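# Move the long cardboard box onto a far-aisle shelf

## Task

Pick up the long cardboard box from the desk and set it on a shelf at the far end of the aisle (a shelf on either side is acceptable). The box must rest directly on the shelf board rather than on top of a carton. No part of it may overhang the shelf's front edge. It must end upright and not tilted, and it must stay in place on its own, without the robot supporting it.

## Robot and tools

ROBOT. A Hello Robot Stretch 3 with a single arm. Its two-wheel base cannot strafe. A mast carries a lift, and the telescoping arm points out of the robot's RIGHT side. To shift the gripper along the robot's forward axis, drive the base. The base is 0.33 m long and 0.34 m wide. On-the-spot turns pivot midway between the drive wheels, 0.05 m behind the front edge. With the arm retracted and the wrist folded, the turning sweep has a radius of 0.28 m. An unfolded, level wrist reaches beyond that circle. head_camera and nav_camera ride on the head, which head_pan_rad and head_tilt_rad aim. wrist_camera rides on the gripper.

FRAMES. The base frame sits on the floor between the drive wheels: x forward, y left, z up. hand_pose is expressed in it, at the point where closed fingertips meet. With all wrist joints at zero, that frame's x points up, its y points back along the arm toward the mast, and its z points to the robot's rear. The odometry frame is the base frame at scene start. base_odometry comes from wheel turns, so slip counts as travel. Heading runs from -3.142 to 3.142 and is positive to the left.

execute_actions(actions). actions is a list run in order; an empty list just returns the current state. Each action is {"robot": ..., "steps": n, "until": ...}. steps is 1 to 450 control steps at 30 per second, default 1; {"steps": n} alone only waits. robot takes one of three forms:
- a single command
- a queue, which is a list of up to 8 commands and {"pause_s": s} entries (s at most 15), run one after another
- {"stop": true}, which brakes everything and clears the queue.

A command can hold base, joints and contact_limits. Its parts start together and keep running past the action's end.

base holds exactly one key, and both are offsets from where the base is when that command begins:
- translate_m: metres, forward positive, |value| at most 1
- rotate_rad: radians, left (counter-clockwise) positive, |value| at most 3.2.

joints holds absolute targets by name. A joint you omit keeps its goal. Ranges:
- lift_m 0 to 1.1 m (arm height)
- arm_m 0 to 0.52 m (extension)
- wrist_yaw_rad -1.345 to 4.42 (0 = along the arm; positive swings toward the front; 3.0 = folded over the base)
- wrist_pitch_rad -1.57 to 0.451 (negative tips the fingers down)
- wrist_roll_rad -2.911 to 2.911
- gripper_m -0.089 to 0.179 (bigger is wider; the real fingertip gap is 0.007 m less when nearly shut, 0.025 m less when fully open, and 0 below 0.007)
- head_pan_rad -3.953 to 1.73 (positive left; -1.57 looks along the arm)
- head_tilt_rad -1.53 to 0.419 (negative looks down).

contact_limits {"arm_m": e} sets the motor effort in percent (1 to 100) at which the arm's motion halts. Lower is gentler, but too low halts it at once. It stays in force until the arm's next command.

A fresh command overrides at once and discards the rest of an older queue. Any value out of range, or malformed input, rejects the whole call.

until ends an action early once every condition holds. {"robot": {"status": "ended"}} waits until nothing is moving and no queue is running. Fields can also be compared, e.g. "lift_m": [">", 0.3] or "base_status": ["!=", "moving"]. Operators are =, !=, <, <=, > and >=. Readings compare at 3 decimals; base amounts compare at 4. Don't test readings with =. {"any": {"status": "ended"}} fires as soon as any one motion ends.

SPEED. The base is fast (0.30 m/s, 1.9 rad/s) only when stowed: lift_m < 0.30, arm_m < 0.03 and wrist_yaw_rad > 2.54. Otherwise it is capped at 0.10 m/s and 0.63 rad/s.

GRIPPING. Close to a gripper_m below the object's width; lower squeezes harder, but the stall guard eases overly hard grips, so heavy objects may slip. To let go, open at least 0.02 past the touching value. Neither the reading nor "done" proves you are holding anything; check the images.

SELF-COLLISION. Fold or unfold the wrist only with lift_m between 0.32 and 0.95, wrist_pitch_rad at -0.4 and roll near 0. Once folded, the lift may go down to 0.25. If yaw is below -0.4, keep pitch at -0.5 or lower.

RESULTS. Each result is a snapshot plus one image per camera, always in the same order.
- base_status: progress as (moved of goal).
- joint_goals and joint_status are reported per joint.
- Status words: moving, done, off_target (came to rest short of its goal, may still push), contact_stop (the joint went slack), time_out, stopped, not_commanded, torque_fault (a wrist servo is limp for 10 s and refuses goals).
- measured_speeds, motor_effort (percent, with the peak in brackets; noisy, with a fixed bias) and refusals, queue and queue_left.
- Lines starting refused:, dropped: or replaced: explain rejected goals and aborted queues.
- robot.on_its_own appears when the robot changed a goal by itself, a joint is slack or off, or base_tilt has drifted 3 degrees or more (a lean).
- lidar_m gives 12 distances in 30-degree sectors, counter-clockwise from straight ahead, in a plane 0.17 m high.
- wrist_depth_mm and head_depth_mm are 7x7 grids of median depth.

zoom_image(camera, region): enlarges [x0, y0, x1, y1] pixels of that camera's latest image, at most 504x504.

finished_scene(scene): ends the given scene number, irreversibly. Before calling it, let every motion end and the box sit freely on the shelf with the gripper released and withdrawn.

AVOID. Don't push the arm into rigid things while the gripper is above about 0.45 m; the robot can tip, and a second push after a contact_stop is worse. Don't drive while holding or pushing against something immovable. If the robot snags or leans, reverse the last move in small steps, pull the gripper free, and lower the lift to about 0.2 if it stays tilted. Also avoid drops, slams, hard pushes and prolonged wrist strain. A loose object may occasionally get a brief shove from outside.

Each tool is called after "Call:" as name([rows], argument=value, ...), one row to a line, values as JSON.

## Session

Call:
execute_actions([
  {"robot":{"joints":{"head_pan_rad":-1.8,"head_tilt_rad":-0.4}},"steps":50},
])

Scene clock: 1.67 s.
robot.base_odometry: x=+0.000 y=+0.000 heading=+0.000 (m, m, rad; robot's odometry frame)
robot.turned_by_wheels: +0.000 (rad since the last result)
robot.turned_by_imu: +0.000 (rad since the last result)
robot.base_tilt: forward=-1.6 right=-0.2 (deg)
robot.lidar_m: 2.45 1.92 1.88 1.63 1.52 1.54 0.69 0.64 1.14 0.93 2.26 2.28
robot.head_depth_mm: 1386 1663 1939 2125 2132 1616 1316 / 1196 1487 1594 1722 1892 1629 1318 / 1033 1224 1206 1819 1522 1541 1330 / 949 1381 1035 1767 1357 1363 1312 / 797 846 917 991 1096 1254 1322 / 798 883 986 1104 1269 1476 1346 / 884 986 1113 1317 2103 1671 1349
robot.base_status: not_commanded
robot.joint_positions: lift_m=+0.418 arm_m=+0.000 wrist_yaw_rad=+3.011 wrist_pitch_rad=-0.386 wrist_roll_rad=+0.012 gripper_m=+0.037 head_pan_rad=-1.793 head_tilt_rad=-0.395
robot.joint_goals: lift_m=+0.418 arm_m=+0.000 wrist_yaw_rad=+3.011 wrist_pitch_rad=-0.386 wrist_roll_rad=+0.012 gripper_m=+0.037 head_pan_rad=-1.800 head_tilt_rad=-0.400
robot.joint_status: lift_m=not_commanded arm_m=not_commanded wrist_yaw_rad=not_commanded wrist_pitch_rad=not_commanded wrist_roll_rad=not_commanded gripper_m=not_commanded head_pan_rad=done head_tilt_rad=done
robot.measured_speeds: translate_m=+0.000 rotate_rad=+0.000 lift_m=+0.000 arm_m=+0.000 wrist_yaw_rad=+0.000 wrist_pitch_rad=+0.000 wrist_roll_rad=+0.000 head_pan_rad=+0.000 head_tilt_rad=+0.000
robot: refusals=0 queue=done queue_left=0
robot.motor_effort: left_wheel=+0(0) right_wheel=-1(0) lift_m=+35(36) arm_m=+1(0) wrist_yaw_rad=+0(0) wrist_pitch_rad=+6(6) wrist_roll_rad=+0(0) gripper_m=-1(0) head_pan_rad=-3(31) head_tilt_rad=-2(35) (%)
robot.hand_pose: x=+0.0084 y=+0.0817 z=+0.4374 quat_wxyz=(+0.182, +0.705, +0.089, +0.680) (m; robot's base frame)
robot.wrist_depth_mm: - - - - - - - / - - - - - - - / - - - - - - - / - - - - - 998 961 / 861 855 857 801 822 776 770 / 715 698 - 673 - 652 648 / 600 597 - 579 565 560 558
pictures: head_camera (sideways: a quarter turn clockwise sets it upright), nav_camera (sideways: a quarter turn counterclockwise sets it upright), wrist_camera
Images, in order (width x height): head_camera 896x504, nav_camera 672x504, wrist_camera 644x364.

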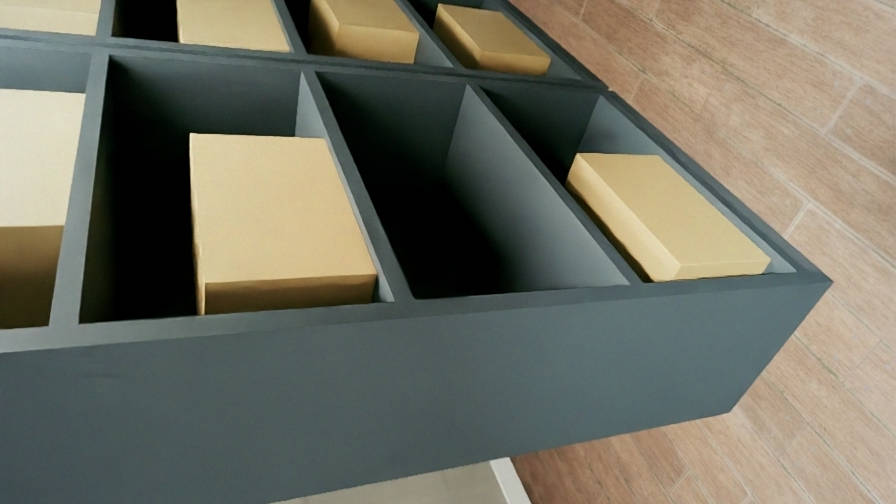

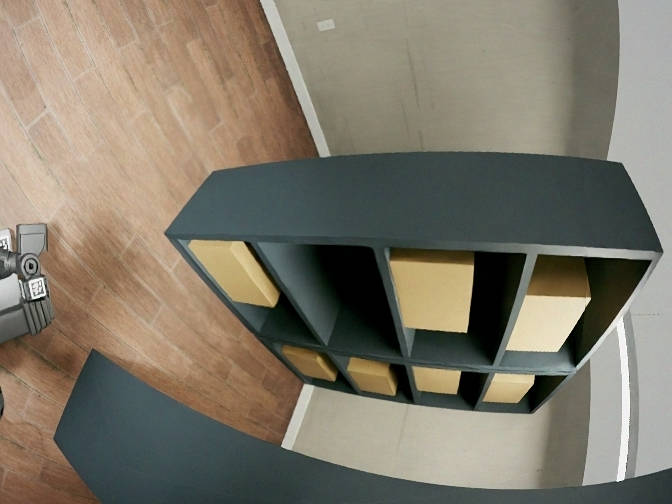

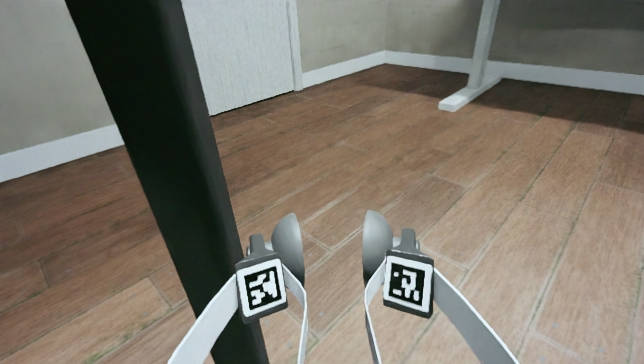

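Aisle is behind-right; desk to the left.

Call:
execute_actions([
  {"robot":{"joints":{"head_pan_rad":1.5,"head_tilt_rad":-0.4}},"steps":90},
])

Scene clock: 6.97 s.
robot.base_odometry: x=+0.000 y=+0.000 heading=+0.000 (m, m, rad; robot's odometry frame)
robot.turned_by_wheels: +0.000 (rad since the last result)
robot.turned_by_imu: +0.000 (rad since the last result)
robot.base_tilt: forward=-1.6 right=-0.1 (deg)
robot.lidar_m: 2.46 1.91 1.87 1.62 1.52 1.54 0.69 0.64 1.14 0.93 2.25 2.27
robot.head_depth_mm: 2095 2251 2390 2592 2105 1631 1318 / 2115 2278 2517 2709 2148 1619 1316 / 1902 2052 2228 2446 2160 1648 1321 / 1716 1848 1968 2164 2203 1647 1332 / 1562 1682 1784 1923 2014 1655 1338 / 1451 1529 1636 1735 1855 1670 1342 / 1342 1423 1504 1592 1702 1679 1353
robot.base_status: not_commanded
robot.joint_positions: lift_m=+0.418 arm_m=+0.000 wrist_yaw_rad=+3.011 wrist_pitch_rad=-0.386 wrist_roll_rad=+0.012 gripper_m=+0.037 head_pan_rad=+1.493 head_tilt_rad=-0.395
robot.joint_goals: lift_m=+0.418 arm_m=+0.000 wrist_yaw_rad=+3.011 wrist_pitch_rad=-0.386 wrist_roll_rad=+0.012 gripper_m=+0.037 head_pan_rad=+1.500 head_tilt_rad=-0.400
robot.joint_status: lift_m=not_commanded arm_m=not_commanded wrist_yaw_rad=not_commanded wrist_pitch_rad=not_commanded wrist_roll_rad=not_commanded gripper_m=not_commanded head_pan_rad=done head_tilt_rad=done
robot.measured_speeds: translate_m=+0.000 rotate_rad=+0.000 lift_m=+0.000 arm_m=+0.000 wrist_yaw_rad=+0.000 wrist_pitch_rad=+0.000 wrist_roll_rad=+0.000 head_pan_rad=+0.000 head_tilt_rad=+0.000
robot: refusals=0 queue=done queue_left=0
robot.motor_effort: left_wheel=+0(0) right_wheel=+0(1) lift_m=+35(35) arm_m=+0(0) wrist_yaw_rad=+0(0) wrist_pitch_rad=+6(6) wrist_roll_rad=+0(0) gripper_m=+0(0) head_pan_rad=+2(33) head_tilt_rad=-3(3) (%)
robot.hand_pose: x=+0.0084 y=+0.0817 z=+0.4374 quat_wxyz=(+0.182, +0.705, +0.089, +0.680) (m; robot's base frame)
robot.wrist_depth_mm: - - - - - - - / - - - - - - - / - - - - - - - / - - - - - 964 960 / 872 846 867 801 832 791 764 / 716 691 - 662 - 657 640 / 605 595 - 579 570 554 557
pictures: head_camera (sideways: a quarter turn clockwise sets it upright), nav_camera (sideways: a quarter turn counterclockwise sets it upright), wrist_camera
Images, in order (width x height): head_camera 896x504, nav_camera 672x504, wrist_camera 644x364.

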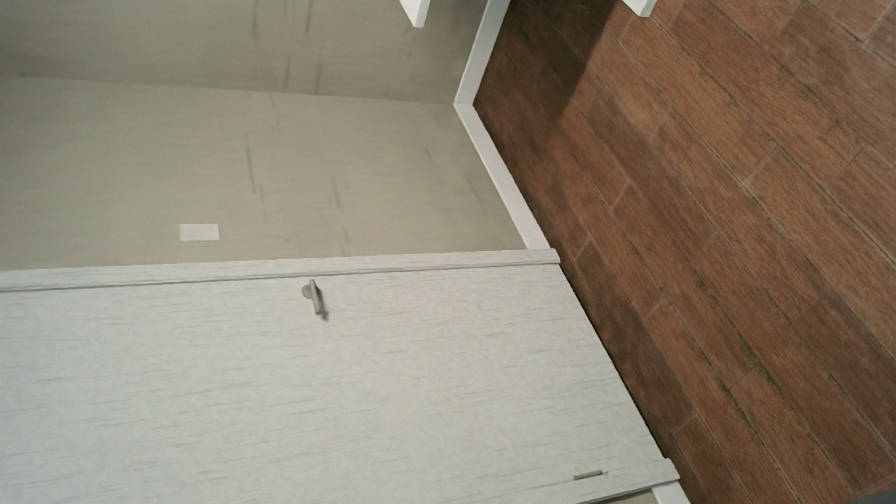

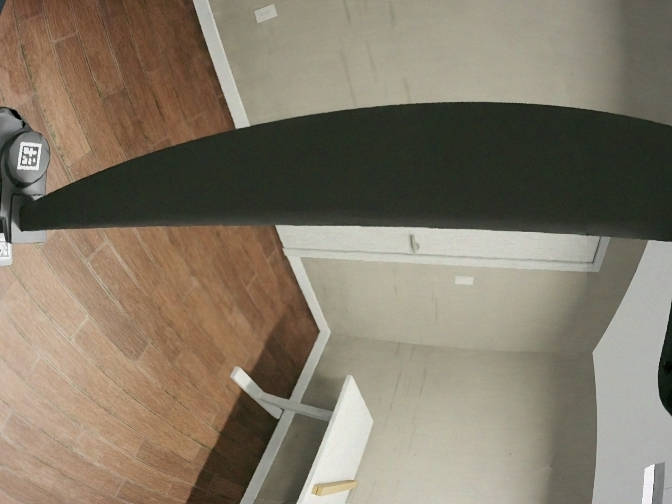

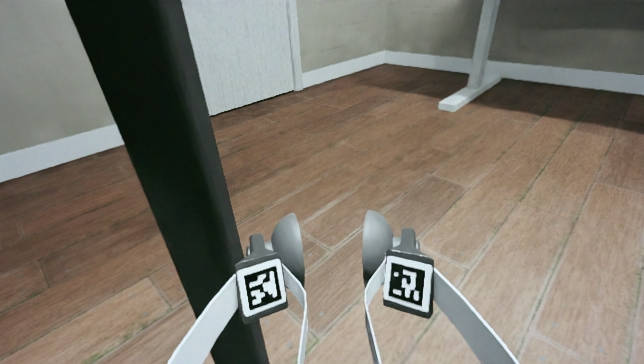

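Call:
execute_actions([
  {"robot":{"joints":{"head_pan_rad":0.8,"head_tilt_rad":-0.35}},"steps":45},
])

Scene clock: 13.23 s.
robot.base_odometry: x=+0.000 y=+0.000 heading=+0.000 (m, m, rad; robot's odometry frame)
robot.turned_by_wheels: +0.000 (rad since the last result)
robot.turned_by_imu: +0.000 (rad since the last result)
robot.base_tilt: forward=-1.6 right=-0.2 (deg)
robot.lidar_m: 2.45 1.91 1.88 1.62 1.52 1.53 0.69 0.64 1.14 0.93 2.26 2.28
robot.head_depth_mm: 1812 1968 2094 1903 2240 1692 1353 / 1859 2008 2136 1921 2256 1695 1354 / 1893 2012 2165 1945 2290 1698 1362 / 1917 2076 2199 1974 2299 1725 1364 / 1953 2082 2233 1998 2222 1725 1369 / 1972 2123 2302 2416 2337 1732 1380 / 2024 2150 2341 2568 2322 1734 1384
robot.base_status: not_commanded
robot.joint_positions: lift_m=+0.418 arm_m=+0.000 wrist_yaw_rad=+3.011 wrist_pitch_rad=-0.386 wrist_roll_rad=+0.012 gripper_m=+0.037 head_pan_rad=+0.807 head_tilt_rad=-0.359
robot.joint_goals: lift_m=+0.418 arm_m=+0.000 wrist_yaw_rad=+3.011 wrist_pitch_rad=-0.386 wrist_roll_rad=+0.012 gripper_m=+0.037 head_pan_rad=+0.800 head_tilt_rad=-0.350
robot.joint_status: lift_m=not_commanded arm_m=not_commanded wrist_yaw_rad=not_commanded wrist_pitch_rad=not_commanded wrist_roll_rad=not_commanded gripper_m=not_commanded head_pan_rad=done head_tilt_rad=done
robot.measured_speeds: translate_m=+0.000 rotate_rad=+0.000 lift_m=+0.000 arm_m=+0.000 wrist_yaw_rad=+0.000 wrist_pitch_rad=+0.000 wrist_roll_rad=+0.000 head_pan_rad=+0.000 head_tilt_rad=+0.000
robot: refusals=0 queue=done queue_left=0
robot.motor_effort: left_wheel=+0(0) right_wheel=-1(1) lift_m=+35(35) arm_m=+0(0) wrist_yaw_rad=+0(0) wrist_pitch_rad=+6(6) wrist_roll_rad=+0(0) gripper_m=+0(0) head_pan_rad=-3(33) head_tilt_rad=+7(15) (%)
robot.hand_pose: x=+0.0084 y=+0.0817 z=+0.4374 quat_wxyz=(+0.182, +0.705, +0.089, +0.680) (m; robot's base frame)
robot.wrist_depth_mm: - - - - - - - / - - - - - - - / - - - - - - - / - - - - - 976 968 / 873 849 880 824 817 784 767 / 703 700 - 674 - 653 642 / 604 592 - 575 569 557 554
pictures: head_camera (sideways: a quarter turn clockwise sets it upright), nav_camera (sideways: a quarter turn counterclockwise sets it upright), wrist_camera
Images, in order (width x height): head_camera 896x504, nav_camera 672x504, wrist_camera 644x364.

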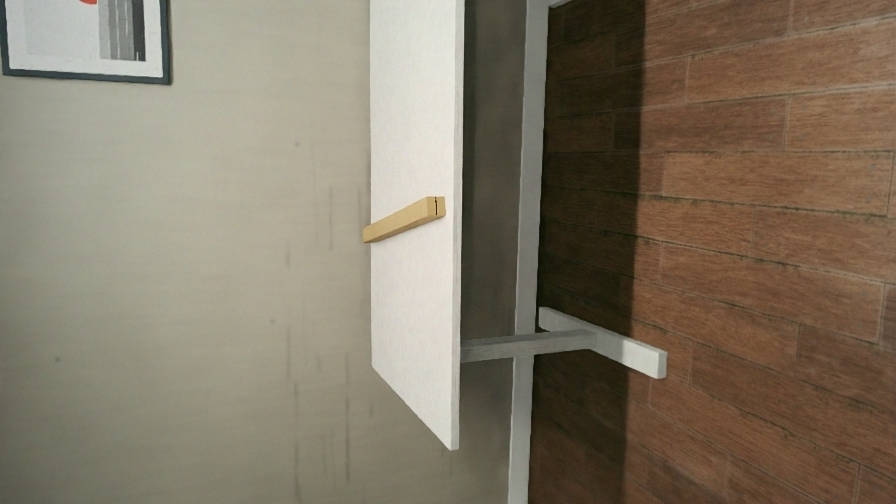

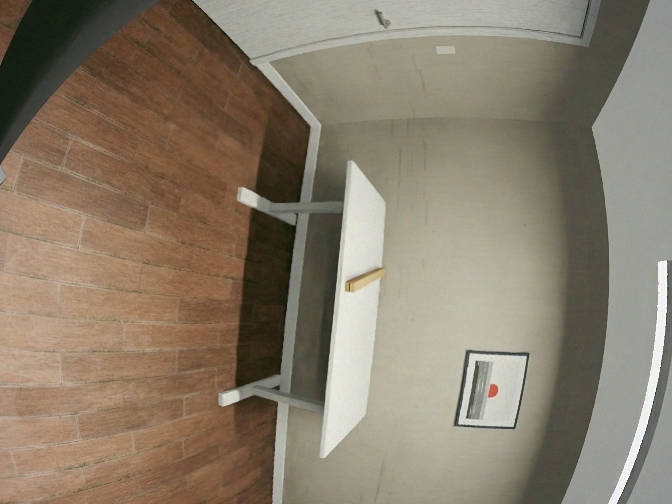

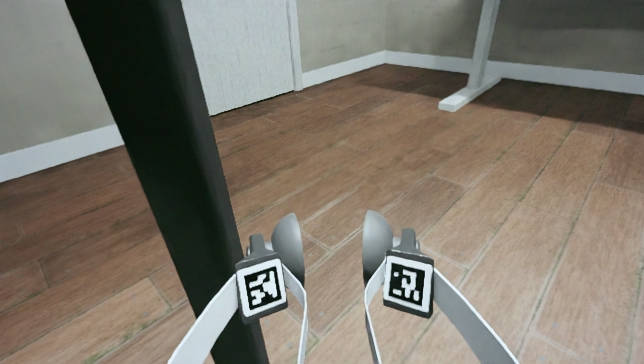

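Call:
execute_actions([
  {"robot":[{"joints":{"lift_m":0.28},"base":{"rotate_rad":0.8}},{"base":{"translate_m":1.0}},{"base":{"translate_m":0.1}},{"base":{"rotate_rad":1.57}},{"joints":{"lift_m":0.92,"head_pan_rad":-1.57,"head_tilt_rad":-0.6,"gripper_m":0.1}},{"joints":{"wrist_yaw_rad":0.0,"wrist_pitch_rad":-0.5}}],"steps":450,"until":{"robot":{"queue":["!=","running"]}}},
  {"steps":300,"until":{"robot":{"queue":["!=","running"]}}},
])

Scene clock: 41.13 s.
robot.base_odometry: x=+0.766 y=+0.789 heading=+2.370 (m, m, rad; robot's odometry frame)
robot.turned_by_wheels: +2.370 (rad since the last result)
robot.turned_by_imu: +2.346 (rad since the last result)
robot.base_tilt: forward=-1.5 right=-0.2 (deg)
robot.lidar_m: 1.34 1.46 1.75 1.73 1.92 2.44 2.42 1.06 1.19 1.18 0.81 1.34
robot.head_depth_mm: 932 1035 1156 968 780 - - / 946 1049 1172 980 787 - - / 958 1064 1183 943 768 - - / 972 1079 1198 980 791 643 1189 / 978 1102 1215 998 774 645 1191 / 993 1114 1235 1003 776 651 1196 / 1003 1125 1261 1009 779 670 1201
robot.base_status: done (rotate_rad +1.5699 of +1.5700)
robot.joint_positions: lift_m=+0.920 arm_m=+0.000 wrist_yaw_rad=+0.003 wrist_pitch_rad=-0.511 wrist_roll_rad=+0.012 gripper_m=+0.100 head_pan_rad=-1.563 head_tilt_rad=-0.593
robot.joint_goals: lift_m=+0.920 arm_m=+0.000 wrist_yaw_rad=+0.000 wrist_pitch_rad=-0.500 wrist_roll_rad=+0.012 gripper_m=+0.100 head_pan_rad=-1.570 head_tilt_rad=-0.600
robot.joint_status: lift_m=done arm_m=not_commanded wrist_yaw_rad=done wrist_pitch_rad=done wrist_roll_rad=not_commanded gripper_m=done head_pan_rad=done head_tilt_rad=done
robot.measured_speeds: translate_m=+0.000 rotate_rad=+0.000 lift_m=+0.000 arm_m=+0.000 wrist_yaw_rad=+0.000 wrist_pitch_rad=+0.000 wrist_roll_rad=+0.000 head_pan_rad=+0.000 head_tilt_rad=+0.000
robot: refusals=0 queue=done queue_left=0
robot.motor_effort: left_wheel=-3(10) right_wheel=+1(6) lift_m=+42(44) arm_m=+0(0) wrist_yaw_rad=-2(4) wrist_pitch_rad=+5(6) wrist_roll_rad=+0(0) gripper_m=+0(80) head_pan_rad=-4(33) head_tilt_rad=-5(30) (%)
robot.hand_pose: x=-0.0209 y=-0.3564 z=+0.9121 quat_wxyz=(+0.681, +0.179, -0.688, -0.179) (m; robot's base frame)
robot.wrist_depth_mm: 922 921 859 858 822 795 783 / - 975 860 843 818 790 773 / - 670 651 604 619 599 590 / 534 520 510 486 492 481 472 / 439 429 439 414 358 405 400 / 373 370 359 356 304 354 344 / 324 318 316 313 301 302 301
pictures: head_camera (sideways: a quarter turn clockwise sets it upright), nav_camera (sideways: a quarter turn counterclockwise sets it upright), wrist_camera
Images, in order (width x height): head_camera 896x504, nav_camera 672x504, wrist_camera 644x364.

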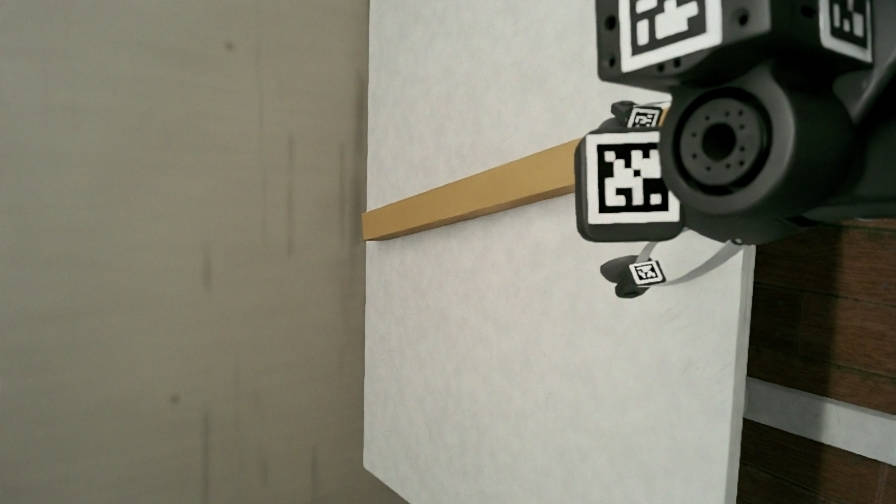

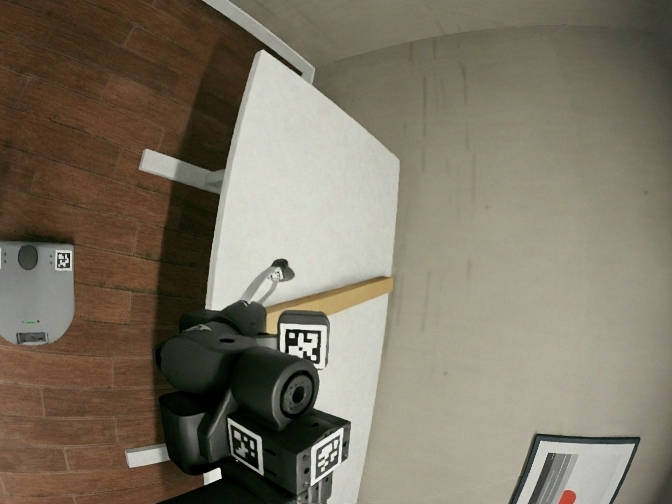

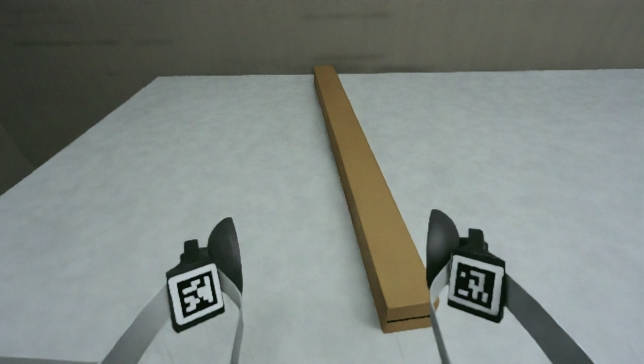

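Call:
execute_actions([
  {"robot":[{"base":{"rotate_rad":0.15}},{"base":{"translate_m":-0.13},"joints":{"arm_m":0.25,"lift_m":0.83}}],"steps":450,"until":{"robot":{"queue":["!=","running"]}}},
])

Scene clock: 50.37 s.
robot.base_odometry: x=+0.872 y=+0.713 heading=+2.520 (m, m, rad; robot's odometry frame)
robot.turned_by_wheels: +0.150 (rad since the last result)
robot.turned_by_imu: +0.148 (rad since the last result)
robot.base_tilt: forward=-1.6 right=-0.1 (deg)
robot.lidar_m: 1.47 1.74 1.77 1.77 2.07 2.29 2.22 0.94 1.14 1.14 0.86 1.46
robot.head_depth_mm: 896 989 1105 1008 - 602 1124 / 917 1021 1144 1064 716 621 1135 / 940 1049 1175 1076 695 600 1163 / 968 1076 1197 1008 746 610 1185 / 998 1116 1232 997 773 629 1192 / 1027 1153 1269 1003 775 650 1190 / 1054 1189 1346 1007 778 673 1177
robot.base_status: done (translate_m -0.1300 of -0.1300)
robot.joint_positions: lift_m=+0.830 arm_m=+0.250 wrist_yaw_rad=+0.001 wrist_pitch_rad=-0.513 wrist_roll_rad=+0.012 gripper_m=+0.100 head_pan_rad=-1.563 head_tilt_rad=-0.593
robot.joint_goals: lift_m=+0.830 arm_m=+0.250 wrist_yaw_rad=+0.000 wrist_pitch_rad=-0.500 wrist_roll_rad=+0.012 gripper_m=+0.100 head_pan_rad=-1.570 head_tilt_rad=-0.600
robot.joint_status: lift_m=done arm_m=done wrist_yaw_rad=done wrist_pitch_rad=done wrist_roll_rad=not_commanded gripper_m=done head_pan_rad=done head_tilt_rad=done
robot.measured_speeds: translate_m=+0.000 rotate_rad=+0.000 lift_m=+0.000 arm_m=+0.000 wrist_yaw_rad=+0.000 wrist_pitch_rad=+0.000 wrist_roll_rad=+0.000 head_pan_rad=+0.000 head_tilt_rad=+0.000
robot: refusals=0 queue=done queue_left=0
robot.motor_effort: left_wheel=-2(8) right_wheel=+1(4) lift_m=+28(44) arm_m=+3(2) wrist_yaw_rad=-1(2) wrist_pitch_rad=+5(5) wrist_roll_rad=+0(0) gripper_m=-1(0) head_pan_rad=-3(3) head_tilt_rad=-3(4) (%)
robot.hand_pose: x=-0.0213 y=-0.6062 z=+0.8223 quat_wxyz=(+0.680, +0.179, -0.688, -0.180) (m; robot's base frame)
robot.wrist_depth_mm: 788 711 665 619 582 540 514 / 869 649 626 574 592 566 536 / 491 475 461 391 439 426 417 / 379 374 364 302 351 345 337 / 313 309 311 247 292 290 283 / 267 264 258 210 238 253 245 / 231 228 225 183 209 215 216
pictures: head_camera (sideways: a quarter turn clockwise sets it upright), nav_camera (sideways: a quarter turn counterclockwise sets it upright), wrist_camera
Images, in order (width x height): head_camera 896x504, nav_camera 672x504, wrist_camera 644x364.

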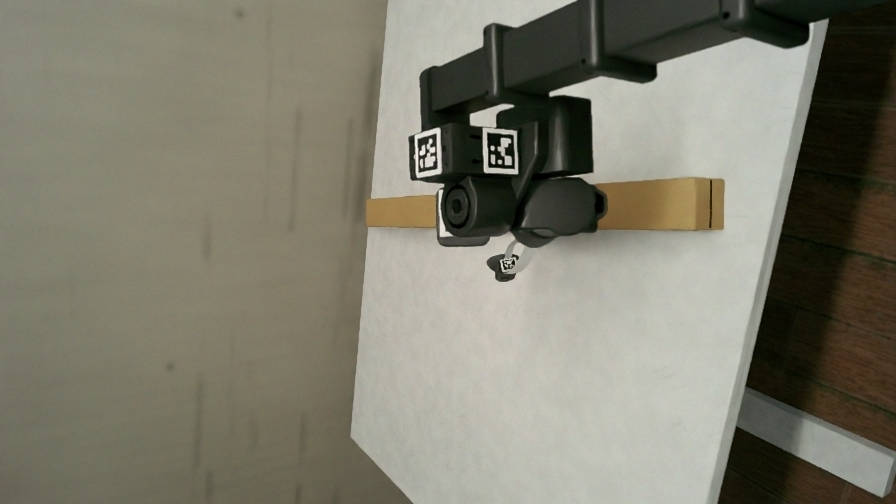

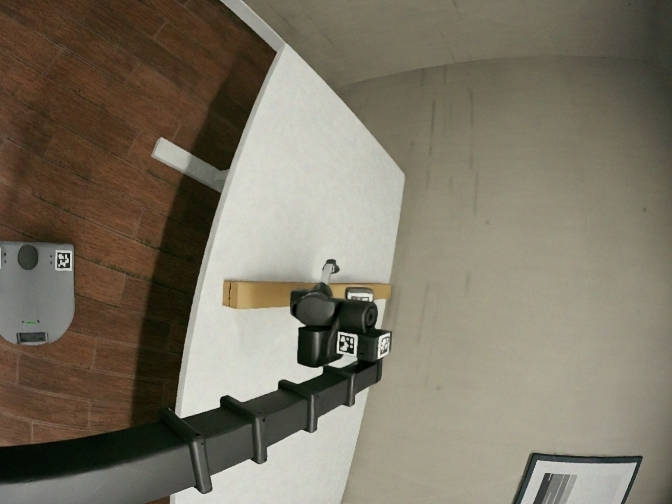

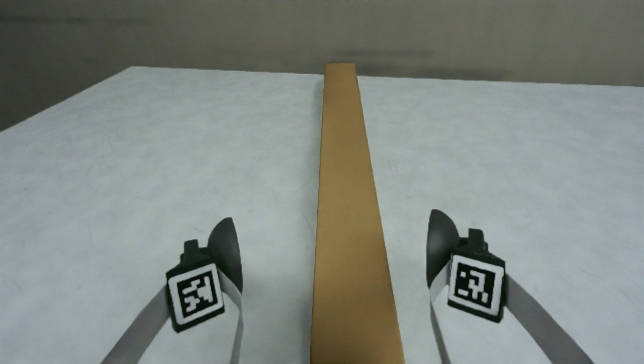

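Call:
execute_actions([
  {"robot":[{"joints":{"lift_m":0.755}},{"joints":{"gripper_m":0.02}},{"joints":{"lift_m":0.9}},{"joints":{"arm_m":0.0,"wrist_yaw_rad":1.57,"head_pan_rad":0,"head_tilt_rad":-0.3}},{"base":{"rotate_rad":1.42}}],"steps":450,"until":{"robot":{"queue":["!=","running"]}}},
  {"steps":200,"until":{"robot":{"queue":["!=","running"]}}},
])

Scene clock: 66.43 s.
robot.base_odometry: x=+0.872 y=+0.713 heading=-2.344 (m, m, rad; robot's odometry frame)
robot.turned_by_wheels: +1.420 (rad since the last result)
robot.turned_by_imu: +1.408 (rad since the last result)
robot.base_tilt: forward=-1.5 right=-0.2 (deg)
robot.lidar_m: 1.77 1.91 2.32 2.29 0.95 1.15 1.14 0.86 1.47 1.46 1.58 1.78
robot.head_depth_mm: 1469 1572 3341 3220 2297 1708 480 / 1452 1551 1655 1776 1904 1726 1410 / 1477 1569 1665 1809 1942 1807 1406 / 3101 3285 3541 3689 2470 1809 1414 / 3152 3286 3253 3159 2503 1836 1419 / 2347 2430 2086 2389 2082 1826 1440 / 1582 1662 1774 1883 2047 1859 1445
robot.base_status: done (rotate_rad +1.4199 of +1.4200)
robot.joint_positions: lift_m=+0.900 arm_m=+0.000 wrist_yaw_rad=+1.569 wrist_pitch_rad=-0.519 wrist_roll_rad=+0.012 gripper_m=+0.021 head_pan_rad=-0.007 head_tilt_rad=-0.310
robot.joint_goals: lift_m=+0.900 arm_m=+0.000 wrist_yaw_rad=+1.570 wrist_pitch_rad=-0.500 wrist_roll_rad=+0.012 gripper_m=+0.020 head_pan_rad=+0.000 head_tilt_rad=-0.300
robot.joint_status: lift_m=done arm_m=done wrist_yaw_rad=done wrist_pitch_rad=done wrist_roll_rad=not_commanded gripper_m=done head_pan_rad=done head_tilt_rad=done
robot.measured_speeds: translate_m=+0.000 rotate_rad=+0.000 lift_m=+0.000 arm_m=+0.000 wrist_yaw_rad=+0.000 wrist_pitch_rad=+0.000 wrist_roll_rad=+0.000 head_pan_rad=+0.000 head_tilt_rad=+0.000
robot: refusals=0 queue=done queue_left=0
robot.motor_effort: left_wheel=-2(8) right_wheel=+1(4) lift_m=+43(44) arm_m=-2(2) wrist_yaw_rad=+1(2) wrist_pitch_rad=+8(8) wrist_roll_rad=+0(0) gripper_m=-18(93) head_pan_rad=+2(34) head_tilt_rad=+5(33) (%)
robot.hand_pose: x=+0.1891 y=-0.1458 z=+0.8904 quat_wxyz=(+0.610, +0.613, -0.359, +0.350) (m; robot's base frame)
robot.wrist_depth_mm: - - - - - - - / - - - - - - - / - - - 268 - - - / - - - 183 - - - / - - - 142 - - - / - - - 117 116 - - / - - 991 100 105 968 965
pictures: head_camera (sideways: a quarter turn clockwise sets it upright), nav_camera (sideways: a quarter turn counterclockwise sets it upright), wrist_camera
Images, in order (width x height): head_camera 896x504, nav_camera 672x504, wrist_camera 644x364.

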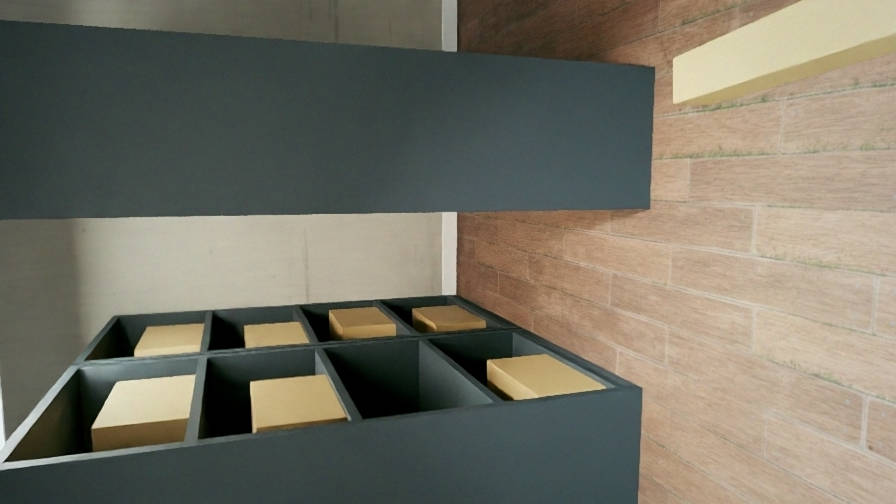

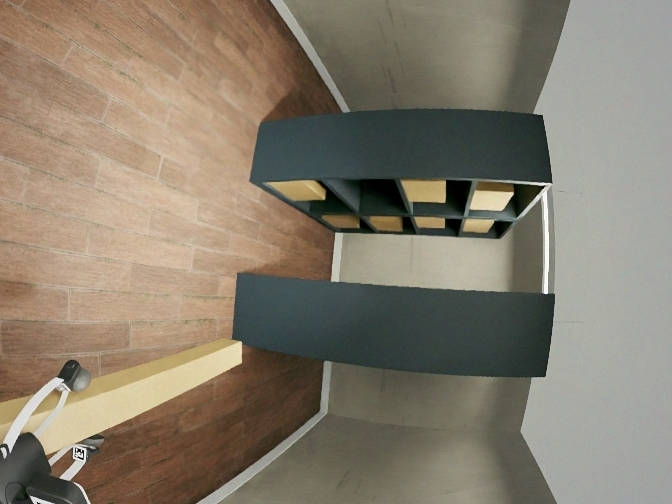

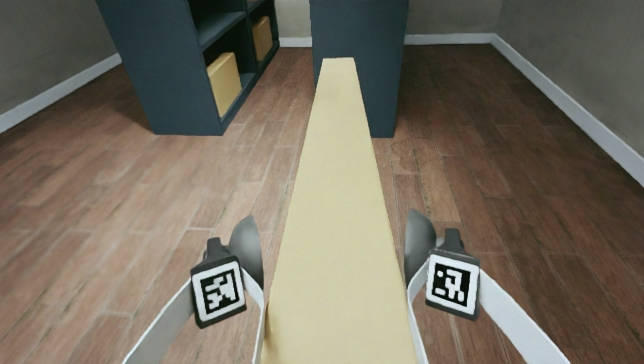

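Call:
execute_actions([
  {"robot":[{"base":{"rotate_rad":0.1}},{"base":{"translate_m":1.0}},{"base":{"rotate_rad":-0.1}}],"steps":450,"until":{"robot":{"queue":["!=","running"]}}},
])

Scene clock: 85.10 s.
robot.base_odometry: x=+0.249 y=-0.069 heading=-2.344 (m, m, rad; robot's odometry frame)
robot.turned_by_wheels: +0.000 (rad since the last result)
robot.turned_by_imu: +0.003 (rad since the last result)
robot.base_tilt: forward=-1.7 right=-0.2 (deg)
robot.lidar_m: 1.11 0.93 2.09 2.07 2.24 1.72 2.11 1.81 1.70 1.71 1.85 0.80
robot.head_depth_mm: 635 667 711 755 814 855 480 / 1389 1463 1566 1380 1335 1331 1299 / 2257 2374 2560 2725 2463 1819 1406 / 2273 2415 2605 2765 2477 1796 1424 / 2234 2395 2143 2163 2155 1822 1430 / 1453 1562 1609 1771 1578 1468 1354 / 1065 1451 1076 1129 1506 1077 1090
robot.base_status: done (rotate_rad -0.0999 of -0.1000)
robot.joint_positions: lift_m=+0.900 arm_m=+0.000 wrist_yaw_rad=+1.569 wrist_pitch_rad=-0.519 wrist_roll_rad=+0.012 gripper_m=+0.021 head_pan_rad=-0.007 head_tilt_rad=-0.310
robot.joint_goals: lift_m=+0.900 arm_m=+0.000 wrist_yaw_rad=+1.570 wrist_pitch_rad=-0.500 wrist_roll_rad=+0.012 gripper_m=+0.020 head_pan_rad=+0.000 head_tilt_rad=-0.300
robot.joint_status: lift_m=done arm_m=done wrist_yaw_rad=done wrist_pitch_rad=done wrist_roll_rad=not_commanded gripper_m=done head_pan_rad=done head_tilt_rad=done
robot.measured_speeds: translate_m=+0.000 rotate_rad=+0.000 lift_m=+0.000 arm_m=+0.000 wrist_yaw_rad=+0.000 wrist_pitch_rad=+0.000 wrist_roll_rad=+0.000 head_pan_rad=+0.000 head_tilt_rad=+0.000
robot: refusals=0 queue=done queue_left=0
robot.motor_effort: left_wheel=+2(8) right_wheel=-3(3) lift_m=+43(43) arm_m=-2(2) wrist_yaw_rad=+1(1) wrist_pitch_rad=+8(8) wrist_roll_rad=+0(0) gripper_m=-19(18) head_pan_rad=+1(3) head_tilt_rad=+7(8) (%)
robot.hand_pose: x=+0.1891 y=-0.1458 z=+0.8903 quat_wxyz=(+0.610, +0.613, -0.359, +0.350) (m; robot's base frame)
robot.wrist_depth_mm: 695 - - - 617 599 603 / 757 - - - 676 660 - / 875 923 - 268 766 717 - / - - - 183 845 852 - / - - - 142 929 - - / - - - 117 116 - - / - - 974 99 105 985 958
pictures: head_camera (sideways: a quarter turn clockwise sets it upright), nav_camera (sideways: a quarter turn counterclockwise sets it upright), wrist_camera
Images, in order (width x height): head_camera 896x504, nav_camera 672x504, wrist_camera 644x364.

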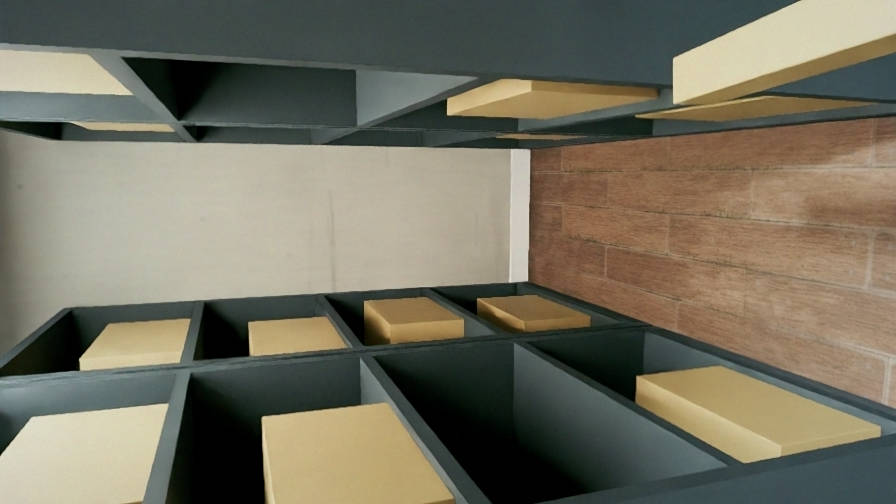

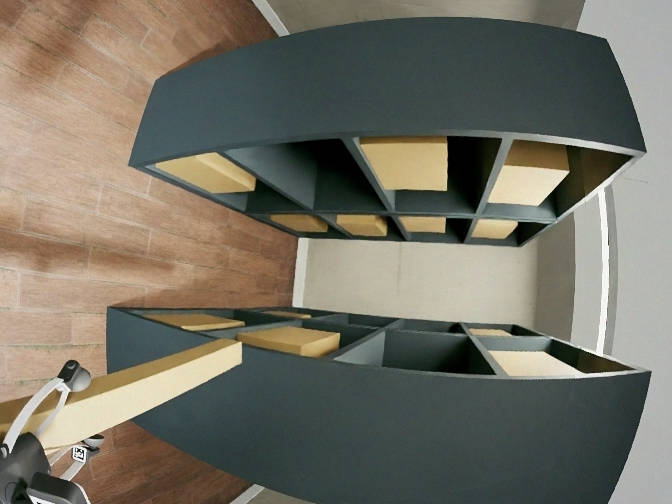

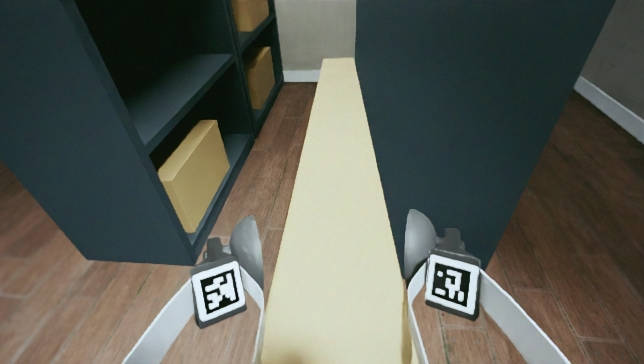

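Call:
execute_actions([
  {"robot":[{"base":{"rotate_rad":0.3}},{"base":{"translate_m":0.3}},{"base":{"rotate_rad":-0.35}},{"base":{"translate_m":0.4}}],"steps":450,"until":{"robot":{"queue":["!=","running"]}}},
])

Scene clock: 101.57 s.
robot.base_odometry: x=-0.181 y=-0.608 heading=-2.394 (m, m, rad; robot's odometry frame)
robot.turned_by_wheels: -0.050 (rad since the last result)
robot.turned_by_imu: -0.048 (rad since the last result)
robot.base_tilt: forward=-1.6 right=-0.2 (deg)
robot.lidar_m: 1.05 0.46 0.35 0.67 2.03 2.84 2.36 2.43 1.90 0.35 0.31 0.47
robot.head_depth_mm: 1068 1216 1564 1042 1072 1050 480 / 1651 1732 1844 1955 2090 1666 1407 / 1666 1763 1896 2022 2190 1802 1419 / 1687 1784 1910 2036 2179 1810 1414 / 1689 1761 1864 1872 1781 1658 1391 / 1147 1243 1138 1062 1125 1150 1271 / 841 890 953 983 1106 1094 856
robot.base_status: done (translate_m +0.4000 of +0.4000)
robot.joint_positions: lift_m=+0.900 arm_m=+0.000 wrist_yaw_rad=+1.569 wrist_pitch_rad=-0.519 wrist_roll_rad=+0.012 gripper_m=+0.021 head_pan_rad=-0.007 head_tilt_rad=-0.310
robot.joint_goals: lift_m=+0.900 arm_m=+0.000 wrist_yaw_rad=+1.570 wrist_pitch_rad=-0.500 wrist_roll_rad=+0.012 gripper_m=+0.020 head_pan_rad=+0.000 head_tilt_rad=-0.300
robot.joint_status: lift_m=done arm_m=done wrist_yaw_rad=done wrist_pitch_rad=done wrist_roll_rad=not_commanded gripper_m=done head_pan_rad=done head_tilt_rad=done
robot.measured_speeds: translate_m=+0.000 rotate_rad=+0.000 lift_m=+0.000 arm_m=+0.000 wrist_yaw_rad=+0.000 wrist_pitch_rad=+0.000 wrist_roll_rad=+0.000 head_pan_rad=+0.000 head_tilt_rad=+0.000
robot: refusals=0 queue=done queue_left=0
robot.motor_effort: left_wheel=+1(7) right_wheel=-2(4) lift_m=+43(43) arm_m=-2(2) wrist_yaw_rad=+1(1) wrist_pitch_rad=+8(8) wrist_roll_rad=+0(0) gripper_m=-18(18) head_pan_rad=+3(3) head_tilt_rad=+6(6) (%)
robot.hand_pose: x=+0.1891 y=-0.1458 z=+0.8903 quat_wxyz=(+0.610, +0.613, -0.359, +0.350) (m; robot's base frame)
robot.wrist_depth_mm: 854 837 - - 802 785 190 / 929 942 - - 861 514 508 / 924 - - 267 717 401 387 / 798 815 - 184 612 363 347 / 661 848 - 142 472 409 399 / 561 791 - 117 116 468 464 / 516 707 980 100 105 459 453
pictures: head_camera (sideways: a quarter turn clockwise sets it upright), nav_camera (sideways: a quarter turn counterclockwise sets it upright), wrist_camera
Images, in order (width x height): head_camera 896x504, nav_camera 672x504, wrist_camera 644x364.

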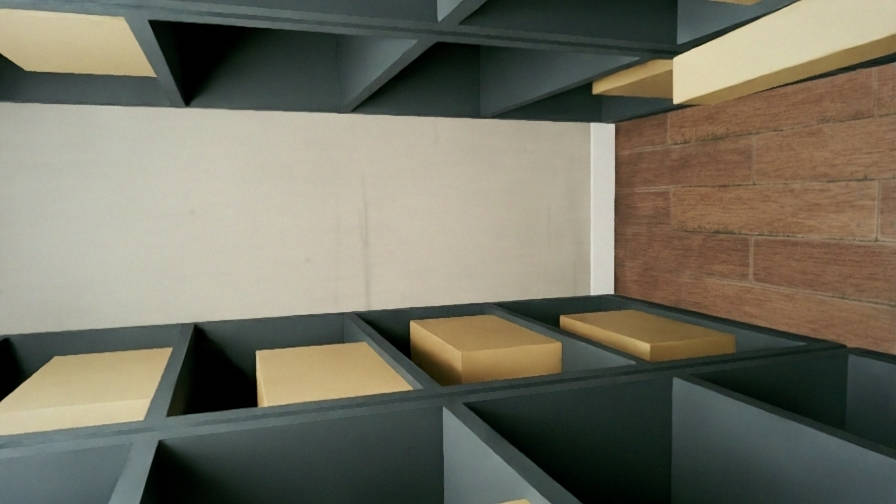

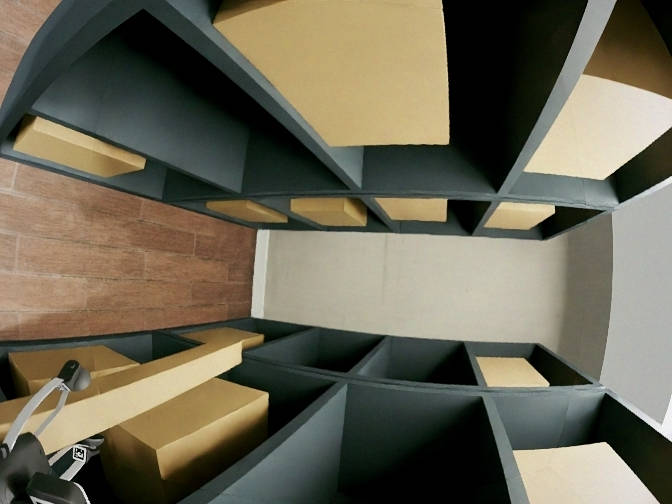

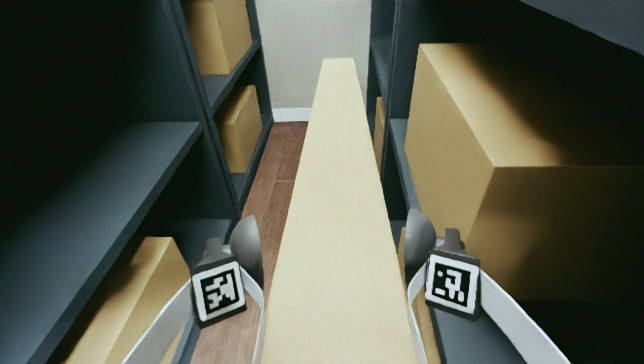

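Call:
execute_actions([
  {"robot":[{"base":{"rotate_rad":-0.05}},{"base":{"translate_m":0.65}}],"steps":450,"until":{"robot":{"queue":["!=","running"]}}},
])

Scene clock: 113.50 s.
robot.base_odometry: x=-0.679 y=-1.026 heading=-2.444 (m, m, rad; robot's odometry frame)
robot.turned_by_wheels: -0.050 (rad since the last result)
robot.turned_by_imu: -0.048 (rad since the last result)
robot.base_tilt: forward=-1.5 right=-0.2 (deg)
robot.lidar_m: 1.13 0.46 0.51 0.33 0.34 0.48 3.00 0.45 0.33 0.32 0.47 0.46
robot.head_depth_mm: 1060 1138 1214 1224 1372 1013 480 / 1110 1171 1245 1337 1429 1532 1374 / 1116 1179 1262 1360 1460 1580 1416 / 1112 1182 1259 1350 1460 1598 1425 / 1114 1183 1261 1362 1457 1577 1429 / 1109 1165 1246 1304 1225 1202 1166 / 1044 1147 878 856 937 894 880
robot.base_status: done (translate_m +0.6500 of +0.6500)
robot.joint_positions: lift_m=+0.900 arm_m=+0.000 wrist_yaw_rad=+1.569 wrist_pitch_rad=-0.519 wrist_roll_rad=+0.012 gripper_m=+0.021 head_pan_rad=-0.007 head_tilt_rad=-0.310
robot.joint_goals: lift_m=+0.900 arm_m=+0.000 wrist_yaw_rad=+1.570 wrist_pitch_rad=-0.500 wrist_roll_rad=+0.012 gripper_m=+0.020 head_pan_rad=+0.000 head_tilt_rad=-0.300
robot.joint_status: lift_m=done arm_m=done wrist_yaw_rad=done wrist_pitch_rad=done wrist_roll_rad=not_commanded gripper_m=done head_pan_rad=done head_tilt_rad=done
robot.measured_speeds: translate_m=+0.000 rotate_rad=+0.000 lift_m=+0.000 arm_m=+0.000 wrist_yaw_rad=+0.000 wrist_pitch_rad=+0.000 wrist_roll_rad=+0.000 head_pan_rad=+0.000 head_tilt_rad=+0.000
robot: refusals=0 queue=done queue_left=0
robot.motor_effort: left_wheel=+2(6) right_wheel=-2(5) lift_m=+44(43) arm_m=-2(2) wrist_yaw_rad=+1(1) wrist_pitch_rad=+8(8) wrist_roll_rad=+0(0) gripper_m=-18(18) head_pan_rad=+3(2) head_tilt_rad=+6(6) (%)
robot.hand_pose: x=+0.1891 y=-0.1458 z=+0.8903 quat_wxyz=(+0.610, +0.613, -0.359, +0.350) (m; robot's base frame)
robot.wrist_depth_mm: 920 947 - - - 291 208 / 708 768 - - - 287 258 / 758 784 - 269 931 302 290 / 793 833 - 183 738 337 327 / 510 874 - 142 444 377 377 / 515 945 - 117 116 438 449 / 509 663 980 99 105 460 457
pictures: head_camera (sideways: a quarter turn clockwise sets it upright), nav_camera (sideways: a quarter turn counterclockwise sets it upright), wrist_camera
Images, in order (width x height): head_camera 896x504, nav_camera 672x504, wrist_camera 644x364.

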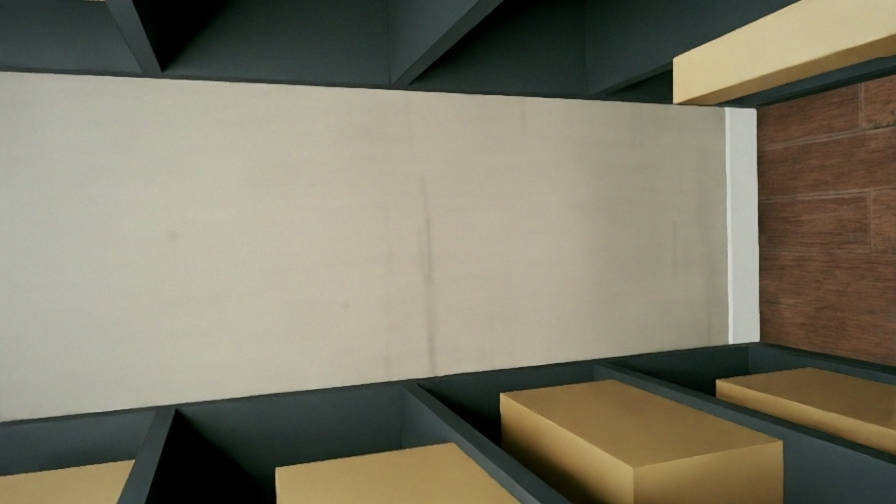

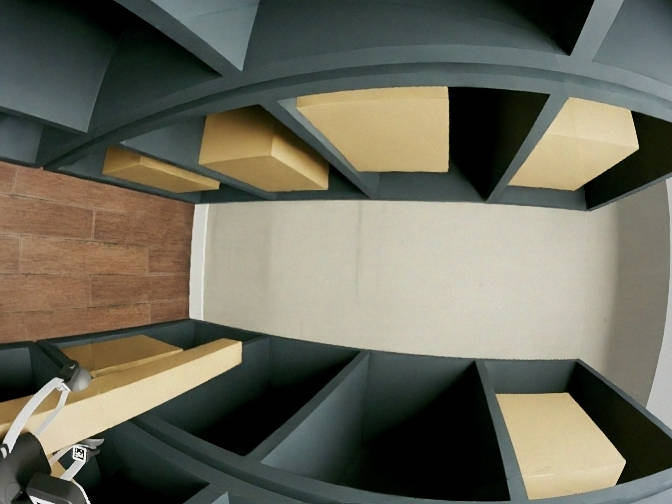

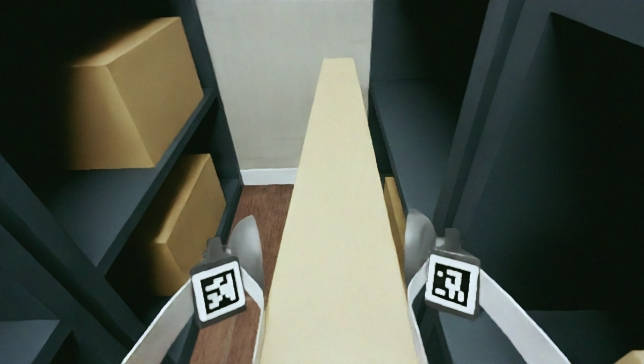

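Call:
execute_actions([
  {"robot":[{"base":{"translate_m":0.55}},{"joints":{"lift_m":1.1,"wrist_pitch_rad":-0.4,"head_pan_rad":-1.2,"head_tilt_rad":-1.0}},{"joints":{"arm_m":0.37},"contact_limits":{"arm_m":15}}],"steps":450,"until":{"robot":{"queue":["!=","running"]}}},
])

Scene clock: 129.80 s.
robot.base_odometry: x=-1.100 y=-1.379 heading=-2.444 (m, m, rad; robot's odometry frame)
robot.turned_by_wheels: -0.001 (rad since the last result)
robot.turned_by_imu: +0.003 (rad since the last result)
robot.base_tilt: forward=-1.8 right=-0.9 (deg)
robot.lidar_m: 0.79 0.42 0.33 0.36 0.30 0.62 1.12 0.60 0.34 0.35 0.36 0.81
robot.head_depth_mm: - - 404 875 768 1108 1078 / - 425 415 875 802 1147 - / - 362 433 877 944 1174 - / - 367 972 881 1005 1194 1101 / 294 432 997 883 1161 1202 1086 / 299 455 1022 906 1300 1199 1093 / 309 472 1026 928 1321 1214 1091
robot.base_status: done (translate_m +0.5501 of +0.5500)
robot.joint_positions: lift_m=+1.099 arm_m=+0.161 wrist_yaw_rad=+1.568 wrist_pitch_rad=-0.424 wrist_roll_rad=+0.012 gripper_m=+0.021 head_pan_rad=-1.194 head_tilt_rad=-0.991
robot.joint_goals: lift_m=+1.100 arm_m=+0.161 wrist_yaw_rad=+1.570 wrist_pitch_rad=-0.400 wrist_roll_rad=+0.012 gripper_m=+0.020 head_pan_rad=-1.200 head_tilt_rad=-1.000
robot.joint_status: lift_m=done arm_m=contact_stop wrist_yaw_rad=done wrist_pitch_rad=done wrist_roll_rad=not_commanded gripper_m=done head_pan_rad=done head_tilt_rad=done
robot.measured_speeds: translate_m=+0.001 rotate_rad=-0.004 lift_m=+0.004 arm_m=+0.020 wrist_yaw_rad=+0.000 wrist_pitch_rad=+0.048 wrist_roll_rad=+0.000 head_pan_rad=-0.024 head_tilt_rad=-0.096
robot: refusals=0 queue=dropped queue_left=0
robot.on_its_own: arm_m is slack since a contact_stop, until your next command for it (your +0.370 is given up)
robot.motor_effort: left_wheel=-20(20) right_wheel=+0(3) lift_m=+38(43) arm_m=+1(16) wrist_yaw_rad=+1(4) wrist_pitch_rad=+9(12) wrist_roll_rad=+0(0) gripper_m=-18(18) head_pan_rad=-2(32) head_tilt_rad=-6(51) (%)
robot.contact_limits: arm_m 15 (drawing in: default 18, maximum 30; extending or still: default 25, maximum 41)
robot.hand_pose: x=+0.2022 y=-0.3070 z=+1.1107 quat_wxyz=(+0.593, +0.596, -0.387, +0.379) (m; robot's base frame)
robot.wrist_depth_mm: 618 634 621 609 576 572 559 / 651 679 678 644 624 629 568 / 664 752 746 267 561 535 523 / 773 830 824 183 421 414 407 / 690 892 921 142 317 335 330 / 666 977 - 117 116 288 280 / 656 - - 99 105 242 242
pictures: head_camera (sideways: a quarter turn clockwise sets it upright), nav_camera (sideways: a quarter turn counterclockwise sets it upright), wrist_camera
Images, in order (width x height): head_camera 896x504, nav_camera 672x504, wrist_camera 644x364.

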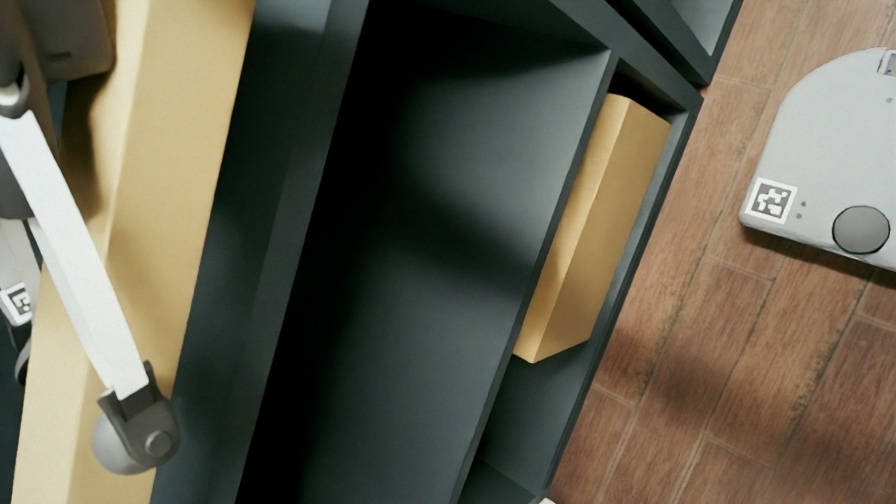

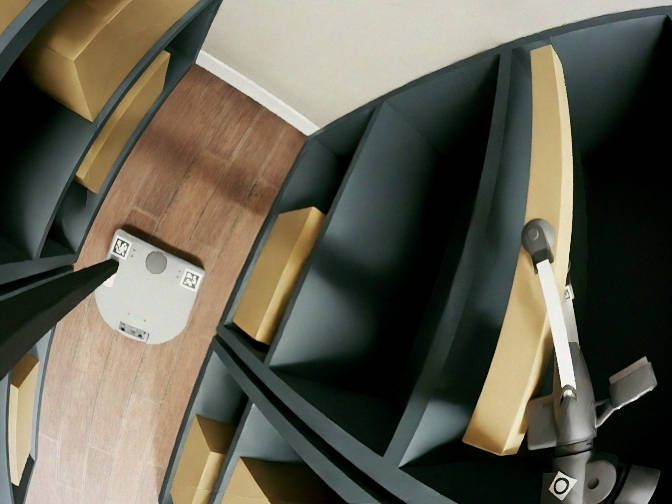

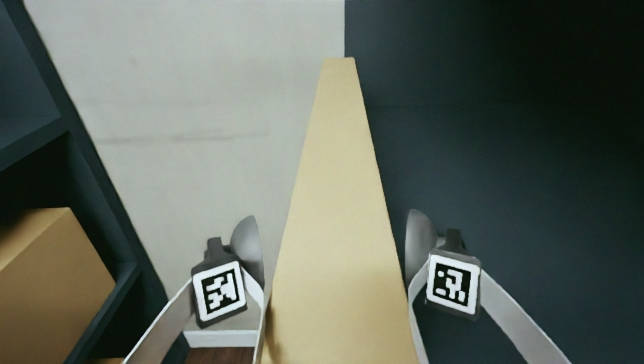

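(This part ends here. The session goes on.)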